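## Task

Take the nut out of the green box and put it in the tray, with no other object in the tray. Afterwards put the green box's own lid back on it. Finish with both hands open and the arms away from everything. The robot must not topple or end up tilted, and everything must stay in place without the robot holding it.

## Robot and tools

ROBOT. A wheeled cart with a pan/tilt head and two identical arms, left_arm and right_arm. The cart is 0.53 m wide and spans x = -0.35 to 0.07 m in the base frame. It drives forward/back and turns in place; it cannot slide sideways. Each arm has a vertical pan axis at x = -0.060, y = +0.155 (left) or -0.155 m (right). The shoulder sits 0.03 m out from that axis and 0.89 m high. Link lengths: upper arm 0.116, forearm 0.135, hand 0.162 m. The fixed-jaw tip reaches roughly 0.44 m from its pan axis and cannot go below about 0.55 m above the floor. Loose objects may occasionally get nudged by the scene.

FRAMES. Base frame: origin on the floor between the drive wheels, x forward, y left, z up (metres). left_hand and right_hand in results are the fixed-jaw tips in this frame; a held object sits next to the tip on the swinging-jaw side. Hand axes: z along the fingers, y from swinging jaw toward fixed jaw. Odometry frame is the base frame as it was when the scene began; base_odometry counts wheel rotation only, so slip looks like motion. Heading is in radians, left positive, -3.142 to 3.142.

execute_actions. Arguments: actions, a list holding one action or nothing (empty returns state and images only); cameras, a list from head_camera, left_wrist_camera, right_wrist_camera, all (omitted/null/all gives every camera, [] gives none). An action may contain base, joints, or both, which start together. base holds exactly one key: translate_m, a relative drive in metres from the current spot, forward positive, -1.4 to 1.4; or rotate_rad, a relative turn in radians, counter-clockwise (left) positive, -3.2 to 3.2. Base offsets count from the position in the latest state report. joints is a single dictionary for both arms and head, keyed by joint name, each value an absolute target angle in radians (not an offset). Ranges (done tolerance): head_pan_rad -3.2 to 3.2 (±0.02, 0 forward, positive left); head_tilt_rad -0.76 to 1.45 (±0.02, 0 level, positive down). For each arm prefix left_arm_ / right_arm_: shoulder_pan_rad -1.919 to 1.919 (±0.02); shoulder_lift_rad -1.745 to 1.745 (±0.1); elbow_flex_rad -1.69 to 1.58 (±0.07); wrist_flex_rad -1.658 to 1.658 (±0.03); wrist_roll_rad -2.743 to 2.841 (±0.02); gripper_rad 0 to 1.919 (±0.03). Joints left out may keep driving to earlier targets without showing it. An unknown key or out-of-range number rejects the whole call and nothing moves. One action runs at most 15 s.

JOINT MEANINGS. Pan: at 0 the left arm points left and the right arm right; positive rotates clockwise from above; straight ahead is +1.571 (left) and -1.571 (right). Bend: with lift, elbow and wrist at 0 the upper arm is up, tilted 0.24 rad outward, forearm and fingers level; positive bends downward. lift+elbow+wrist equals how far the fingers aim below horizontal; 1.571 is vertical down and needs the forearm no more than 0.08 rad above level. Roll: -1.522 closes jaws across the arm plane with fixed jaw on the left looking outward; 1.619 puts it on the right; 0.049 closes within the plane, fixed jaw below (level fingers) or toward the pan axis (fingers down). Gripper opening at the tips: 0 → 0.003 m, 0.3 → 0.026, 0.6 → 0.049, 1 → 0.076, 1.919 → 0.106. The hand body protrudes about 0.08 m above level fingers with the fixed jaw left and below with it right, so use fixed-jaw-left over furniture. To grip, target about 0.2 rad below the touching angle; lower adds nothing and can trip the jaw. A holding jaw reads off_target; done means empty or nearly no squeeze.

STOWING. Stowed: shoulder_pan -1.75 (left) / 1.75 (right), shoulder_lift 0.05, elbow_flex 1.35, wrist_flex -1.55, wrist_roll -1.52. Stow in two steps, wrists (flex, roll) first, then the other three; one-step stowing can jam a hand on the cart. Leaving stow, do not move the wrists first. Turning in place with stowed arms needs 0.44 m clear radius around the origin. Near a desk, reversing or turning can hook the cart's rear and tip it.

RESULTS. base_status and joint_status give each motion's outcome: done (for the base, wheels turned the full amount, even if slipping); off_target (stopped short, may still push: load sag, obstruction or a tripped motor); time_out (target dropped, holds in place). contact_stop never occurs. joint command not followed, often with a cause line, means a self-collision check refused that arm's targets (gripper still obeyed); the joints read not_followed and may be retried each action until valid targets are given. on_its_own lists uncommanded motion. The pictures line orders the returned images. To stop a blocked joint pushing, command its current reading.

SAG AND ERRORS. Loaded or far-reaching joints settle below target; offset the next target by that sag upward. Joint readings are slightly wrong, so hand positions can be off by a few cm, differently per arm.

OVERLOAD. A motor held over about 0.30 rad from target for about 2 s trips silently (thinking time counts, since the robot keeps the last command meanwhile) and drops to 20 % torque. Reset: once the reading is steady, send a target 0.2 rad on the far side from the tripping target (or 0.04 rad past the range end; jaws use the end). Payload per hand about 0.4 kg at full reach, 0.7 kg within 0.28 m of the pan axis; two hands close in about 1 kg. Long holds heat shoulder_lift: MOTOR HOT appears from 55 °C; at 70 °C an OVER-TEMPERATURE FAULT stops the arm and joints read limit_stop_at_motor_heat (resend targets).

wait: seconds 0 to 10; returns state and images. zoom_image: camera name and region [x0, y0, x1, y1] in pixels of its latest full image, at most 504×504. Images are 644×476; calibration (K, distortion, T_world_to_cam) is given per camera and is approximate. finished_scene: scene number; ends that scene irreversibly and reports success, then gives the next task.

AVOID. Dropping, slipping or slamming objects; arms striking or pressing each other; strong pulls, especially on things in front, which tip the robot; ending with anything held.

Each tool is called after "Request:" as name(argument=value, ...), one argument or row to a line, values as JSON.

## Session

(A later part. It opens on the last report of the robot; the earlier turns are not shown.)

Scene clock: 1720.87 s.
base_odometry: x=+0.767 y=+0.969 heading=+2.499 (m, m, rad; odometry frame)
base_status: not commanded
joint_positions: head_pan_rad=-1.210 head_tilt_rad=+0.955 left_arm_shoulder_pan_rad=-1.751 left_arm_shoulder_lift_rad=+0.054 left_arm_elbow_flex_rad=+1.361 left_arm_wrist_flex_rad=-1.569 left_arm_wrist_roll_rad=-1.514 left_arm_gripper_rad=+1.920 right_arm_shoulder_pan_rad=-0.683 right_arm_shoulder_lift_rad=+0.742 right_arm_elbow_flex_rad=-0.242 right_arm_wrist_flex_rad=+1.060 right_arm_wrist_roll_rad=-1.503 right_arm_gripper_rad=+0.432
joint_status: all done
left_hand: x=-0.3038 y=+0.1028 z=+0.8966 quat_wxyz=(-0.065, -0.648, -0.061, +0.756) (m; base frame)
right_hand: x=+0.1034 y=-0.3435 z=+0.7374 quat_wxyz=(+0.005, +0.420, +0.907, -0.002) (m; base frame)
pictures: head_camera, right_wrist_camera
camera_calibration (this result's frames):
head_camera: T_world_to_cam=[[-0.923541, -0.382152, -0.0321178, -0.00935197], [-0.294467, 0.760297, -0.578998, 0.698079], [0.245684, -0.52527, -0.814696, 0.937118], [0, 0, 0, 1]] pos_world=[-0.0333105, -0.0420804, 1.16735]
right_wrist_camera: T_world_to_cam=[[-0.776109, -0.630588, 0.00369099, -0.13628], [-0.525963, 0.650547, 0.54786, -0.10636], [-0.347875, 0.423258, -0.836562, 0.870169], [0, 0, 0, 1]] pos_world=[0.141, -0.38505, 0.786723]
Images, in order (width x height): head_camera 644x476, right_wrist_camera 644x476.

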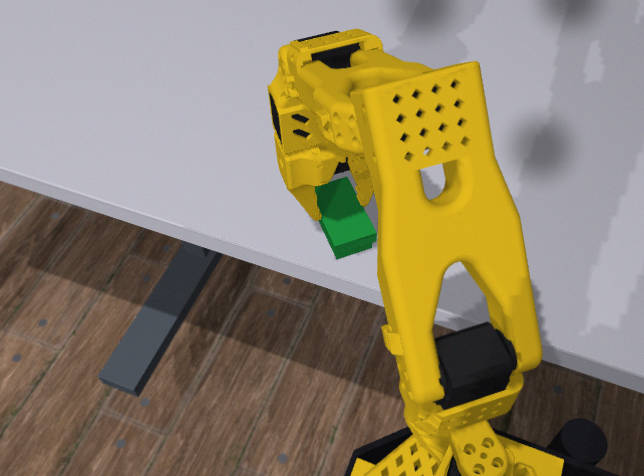

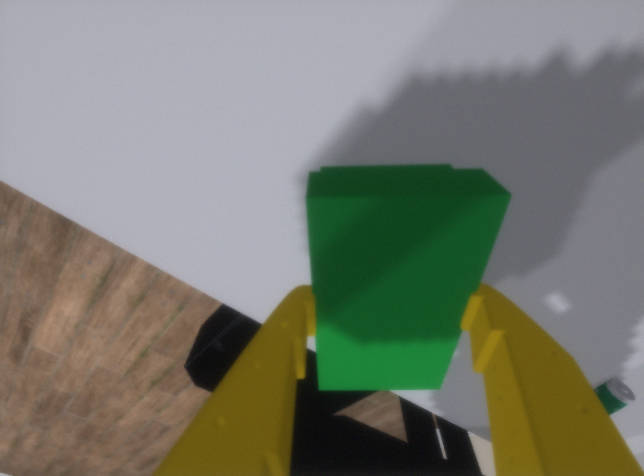

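Request:
execute_actions(
  actions=[
    {"joints": {"right_arm_gripper_rad": 0.72, "right_arm_shoulder_lift_rad": 0.703}},
  ],
  cameras=["head_camera", "right_wrist_camera"],
)

Scene clock: 1794.60 s.
base_odometry: x=+0.767 y=+0.969 heading=+2.499 (m, m, rad; odometry frame)
base_status: not commanded
joint_positions: head_pan_rad=-1.210 head_tilt_rad=+0.955 left_arm_shoulder_pan_rad=-1.751 left_arm_shoulder_lift_rad=+0.054 left_arm_elbow_flex_rad=+1.361 left_arm_wrist_flex_rad=-1.569 left_arm_wrist_roll_rad=-1.514 left_arm_gripper_rad=+1.920 right_arm_shoulder_pan_rad=-0.685 right_arm_shoulder_lift_rad=+0.742 right_arm_elbow_flex_rad=-0.242 right_arm_wrist_flex_rad=+1.058 right_arm_wrist_roll_rad=-1.503 right_arm_gripper_rad=+0.709
joint_status: all done
left_hand: x=-0.3038 y=+0.1028 z=+0.8966 quat_wxyz=(-0.065, -0.648, -0.061, +0.756) (m; base frame)
right_hand: x=+0.1039 y=-0.3434 z=+0.7374 quat_wxyz=(+0.006, +0.420, +0.908, -0.003) (m; base frame)
pictures: head_camera, right_wrist_camera
camera_calibration (this result's frames):
head_camera: T_world_to_cam=[[-0.923541, -0.382152, -0.0321178, -0.00935197], [-0.294467, 0.760296, -0.578998, 0.698079], [0.245684, -0.525271, -0.814696, 0.937118], [0, 0, 0, 1]] pos_world=[-0.0333105, -0.0420804, 1.16735]
right_wrist_camera: T_world_to_cam=[[-0.775145, -0.631773, 0.00368927, -0.136403], [-0.527492, 0.65039, 0.546576, -0.105115], [-0.347712, 0.421729, -0.837401, 0.870377], [0, 0, 0, 1]] pos_world=[0.141461, -0.384873, 0.786811]
Images, in order (width x height): head_camera 644x476, right_wrist_camera 644x476.

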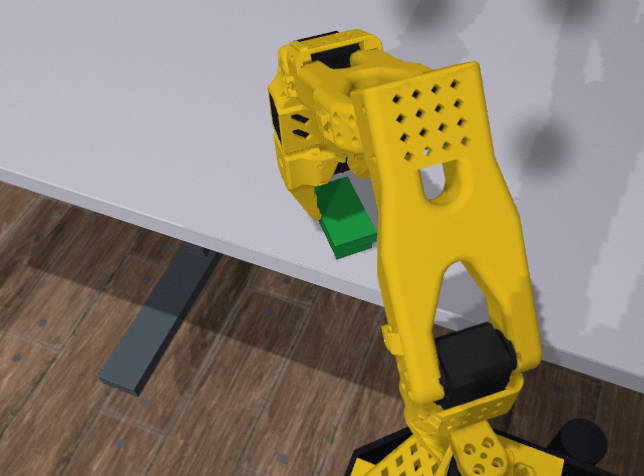

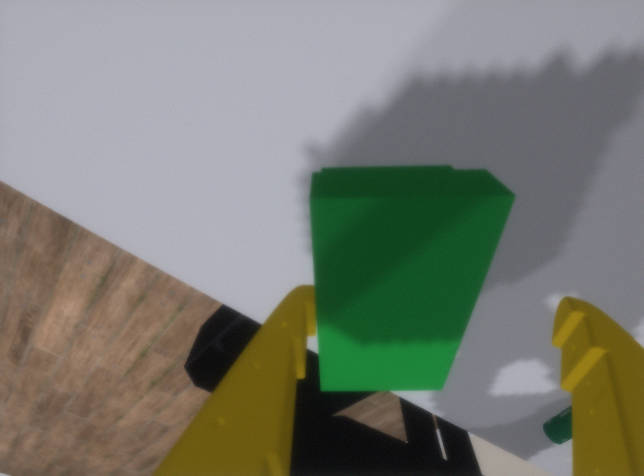

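Request:
zoom_image(
  camera="right_wrist_camera",
  region=[290, 155, 530, 405],
)

Request:
zoom_image(
  camera="head_camera",
  region=[290, 165, 400, 270],
)

Request:
zoom_image(
  camera="head_camera",
  region=[0, 140, 200, 260],
)

Request:
zoom_image(
  camera="head_camera",
  region=[500, 320, 644, 476],
)

Region (290, 155, 530, 405) of right_wrist_camera's 644x476 image, scaled by 2.016; it fills the left 484 columns of this view, and the rest is white.

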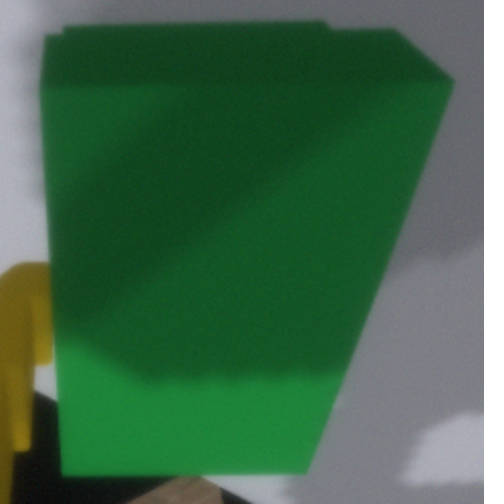

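Region (290, 165, 400, 270) of head_camera's 644x476 image, scaled by 4.582; it fills the top 481 rows of this view, and the rest is white.

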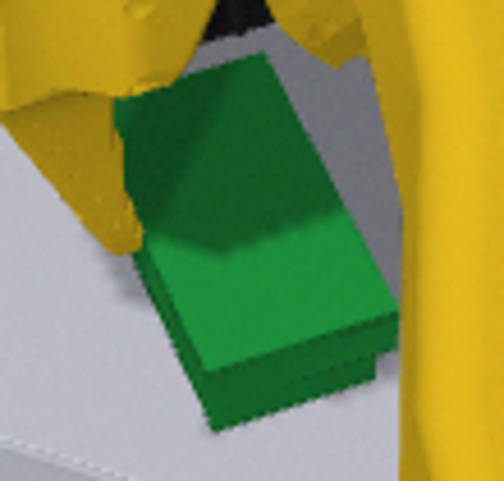

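Region (0, 140, 200, 260) of head_camera's 644x476 image, scaled by 2.520; it fills the top 302 rows of this view, and the rest is white.

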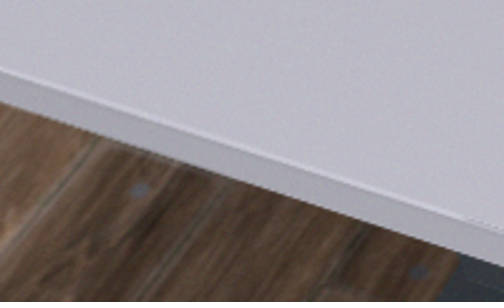

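Region (500, 320, 644, 476) of head_camera's 644x476 image, scaled by 3.231; it fills the left 465 columns of this view, and the rest is white.

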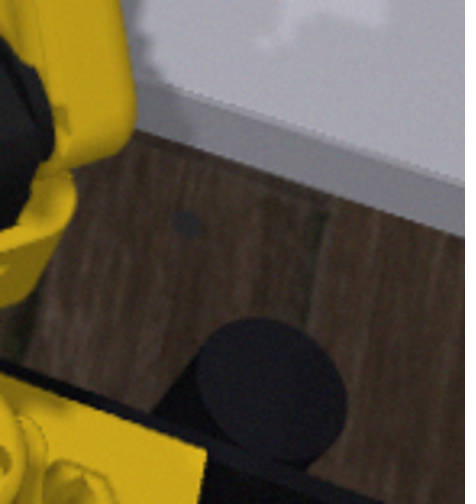

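Request:
execute_actions(
  actions=[
    {"joints": {"right_arm_shoulder_lift_rad": 0.6, "right_arm_wrist_flex_rad": 1.155, "right_arm_shoulder_pan_rad": -0.696, "head_pan_rad": -1.0}},
  ],
  cameras=["head_camera", "right_wrist_camera"],
)

Scene clock: 1866.13 s.
base_odometry: x=+0.767 y=+0.969 heading=+2.499 (m, m, rad; odometry frame)
base_status: not commanded
joint_positions: head_pan_rad=-1.010 head_tilt_rad=+0.955 left_arm_shoulder_pan_rad=-1.751 left_arm_shoulder_lift_rad=+0.054 left_arm_elbow_flex_rad=+1.361 left_arm_wrist_flex_rad=-1.569 left_arm_wrist_roll_rad=-1.514 left_arm_gripper_rad=+1.920 right_arm_shoulder_pan_rad=-0.688 right_arm_shoulder_lift_rad=+0.652 right_arm_elbow_flex_rad=-0.242 right_arm_wrist_flex_rad=+1.150 right_arm_wrist_roll_rad=-1.503 right_arm_gripper_rad=+0.711
joint_status: all done
left_hand: x=-0.3038 y=+0.1028 z=+0.8966 quat_wxyz=(-0.065, -0.648, -0.061, +0.756) (m; base frame)
right_hand: x=+0.1035 y=-0.3417 z=+0.7570 quat_wxyz=(+0.005, +0.418, +0.908, -0.002) (m; base frame)
pictures: head_camera, right_wrist_camera
camera_calibration (this result's frames):
head_camera: T_world_to_cam=[[-0.829388, -0.55775, -0.0321178, -0.00492675], [-0.439427, 0.68678, -0.578997, 0.691265], [0.344993, -0.4661, -0.814697, 0.941785], [0, 0, 0, 1]] pos_world=[-0.0252356, -0.0385288, 1.16735]
right_wrist_camera: T_world_to_cam=[[-0.773199, -0.634153, 0.00369099, -0.136732], [-0.528952, 0.64812, 0.54786, -0.118722], [-0.349819, 0.421652, -0.836562, 0.885559], [0, 0, 0, 1]] pos_world=[0.141267, -0.383161, 0.806373]
Images, in order (width x height): head_camera 644x476, right_wrist_camera 644x476.

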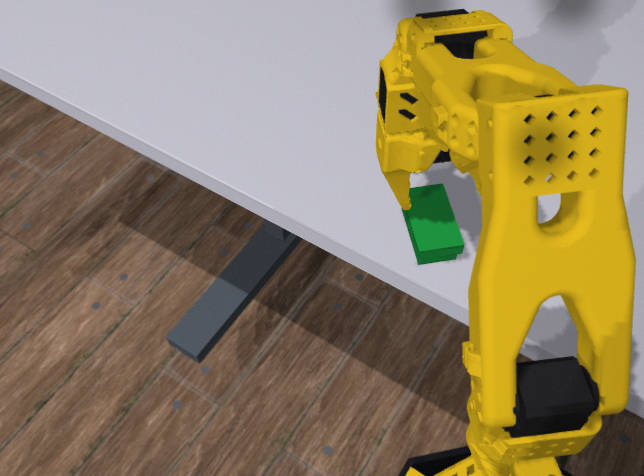

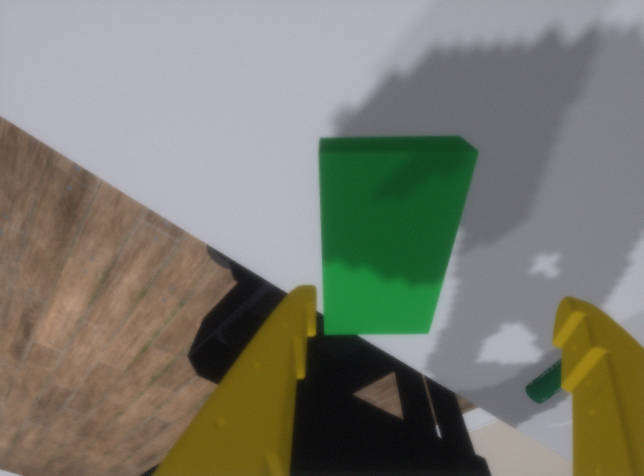

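Request:
execute_actions(
  actions=[
    {"base": {"rotate_rad": -0.75}, "joints": {"right_arm_shoulder_pan_rad": 0.65, "right_arm_shoulder_lift_rad": -0.25, "right_arm_wrist_flex_rad": 1.62, "head_pan_rad": -0.6, "head_tilt_rad": 0.85}},
  ],
  cameras=["all"],
)

Scene clock: 1875.67 s.
base_odometry: x=+0.767 y=+0.968 heading=+1.751 (m, m, rad; odometry frame)
base_status: done
joint_positions: head_pan_rad=-0.610 head_tilt_rad=+0.865 left_arm_shoulder_pan_rad=-1.751 left_arm_shoulder_lift_rad=+0.054 left_arm_elbow_flex_rad=+1.361 left_arm_wrist_flex_rad=-1.569 left_arm_wrist_roll_rad=-1.514 left_arm_gripper_rad=+1.920 right_arm_shoulder_pan_rad=+0.643 right_arm_shoulder_lift_rad=-0.220 right_arm_elbow_flex_rad=-0.242 right_arm_wrist_flex_rad=+1.617 right_arm_wrist_roll_rad=-1.504 right_arm_gripper_rad=+0.711
joint_status: all done
left_hand: x=-0.3038 y=+0.1028 z=+0.8966 quat_wxyz=(-0.065, -0.648, -0.061, +0.756) (m; base frame)
right_hand: x=-0.1835 y=-0.3326 z=+0.9277 quat_wxyz=(+0.091, +0.871, +0.445, -0.185) (m; base frame)
pictures: head_camera, left_wrist_camera, right_wrist_camera
camera_calibration (this result's frames):
head_camera: T_world_to_cam=[[-0.544422, -0.838304, -0.0291756, 0.00508017], [-0.626712, 0.429633, -0.650114, 0.764318], [0.557528, -0.335651, -0.759276, 0.887986], [0, 0, 0, 1]] pos_world=[-0.0133042, -0.0260636, 1.17127]
left_wrist_camera: T_world_to_cam=[[-0.168781, 0.984157, 0.054297, -0.206721], [0.356786, 0.112354, -0.927405, 0.954047], [-0.918813, -0.137156, -0.370096, 0.132854], [0, 0, 0, 1]] pos_world=[-0.253213, 0.114476, 0.945181]
right_wrist_camera: T_world_to_cam=[[-0.797686, 0.603069, 0.00233219, 0.0547619], [0.5942, 0.785282, 0.173948, 0.228609], [0.103071, 0.140142, -0.984752, 1.05102], [0, 0, 0, 1]] pos_world=[-0.200487, -0.35984, 0.995099]
Images, in order (width x height): head_camera 644x476, left_wrist_camera 644x476, right_wrist_camera 644x476.

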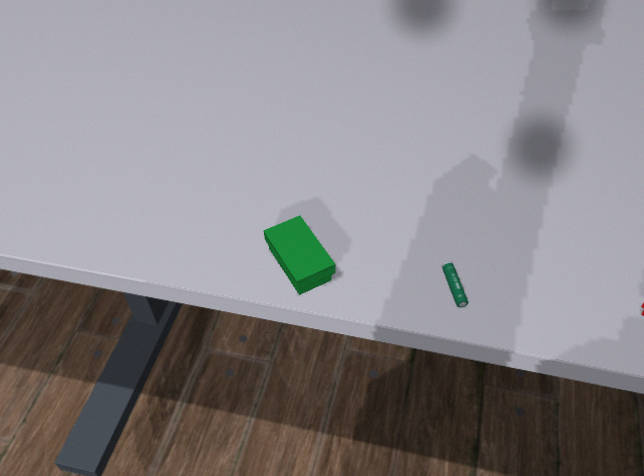

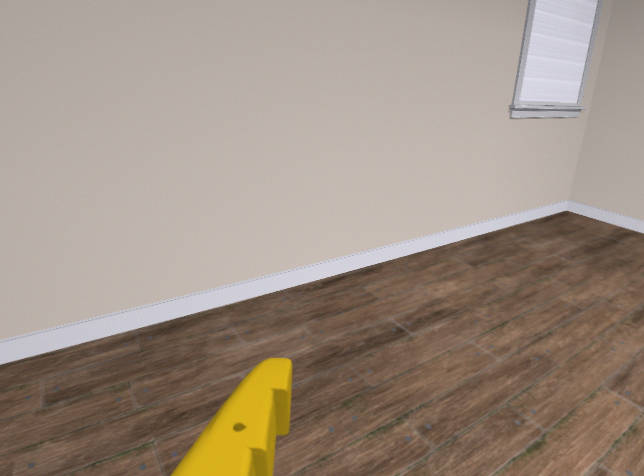

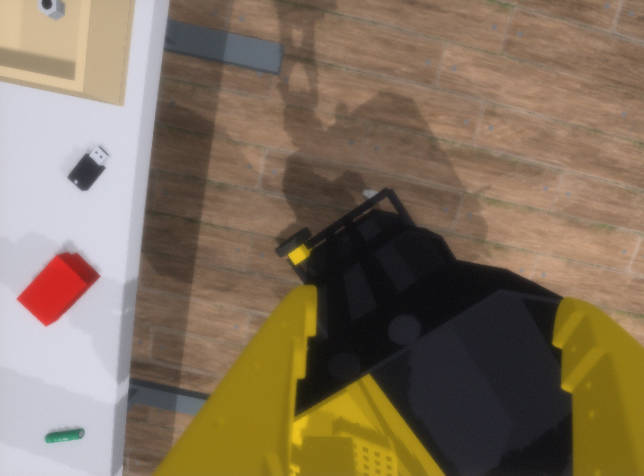

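Request:
zoom_image(
  camera="head_camera",
  region=[245, 195, 365, 310],
)

Request:
zoom_image(
  camera="right_wrist_camera",
  region=[0, 0, 180, 130],
)

Region (245, 195, 365, 310) of head_camera's 644x476 image, scaled by 4.200; it fills the top 483 rows of this view, and the rest is white.

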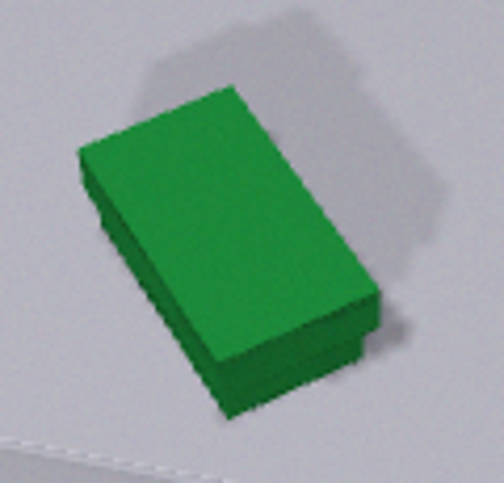

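Region (0, 0, 180, 130) of right_wrist_camera's 644x476 image, scaled by 2.800.

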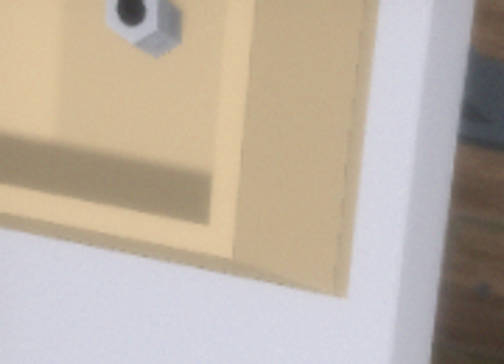

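The lid sits level on the green box, the nut is in the tray, and the robot is clear of both.

Request:
finished_scene(
  scene=2,
)

The scene is finished: the task was done.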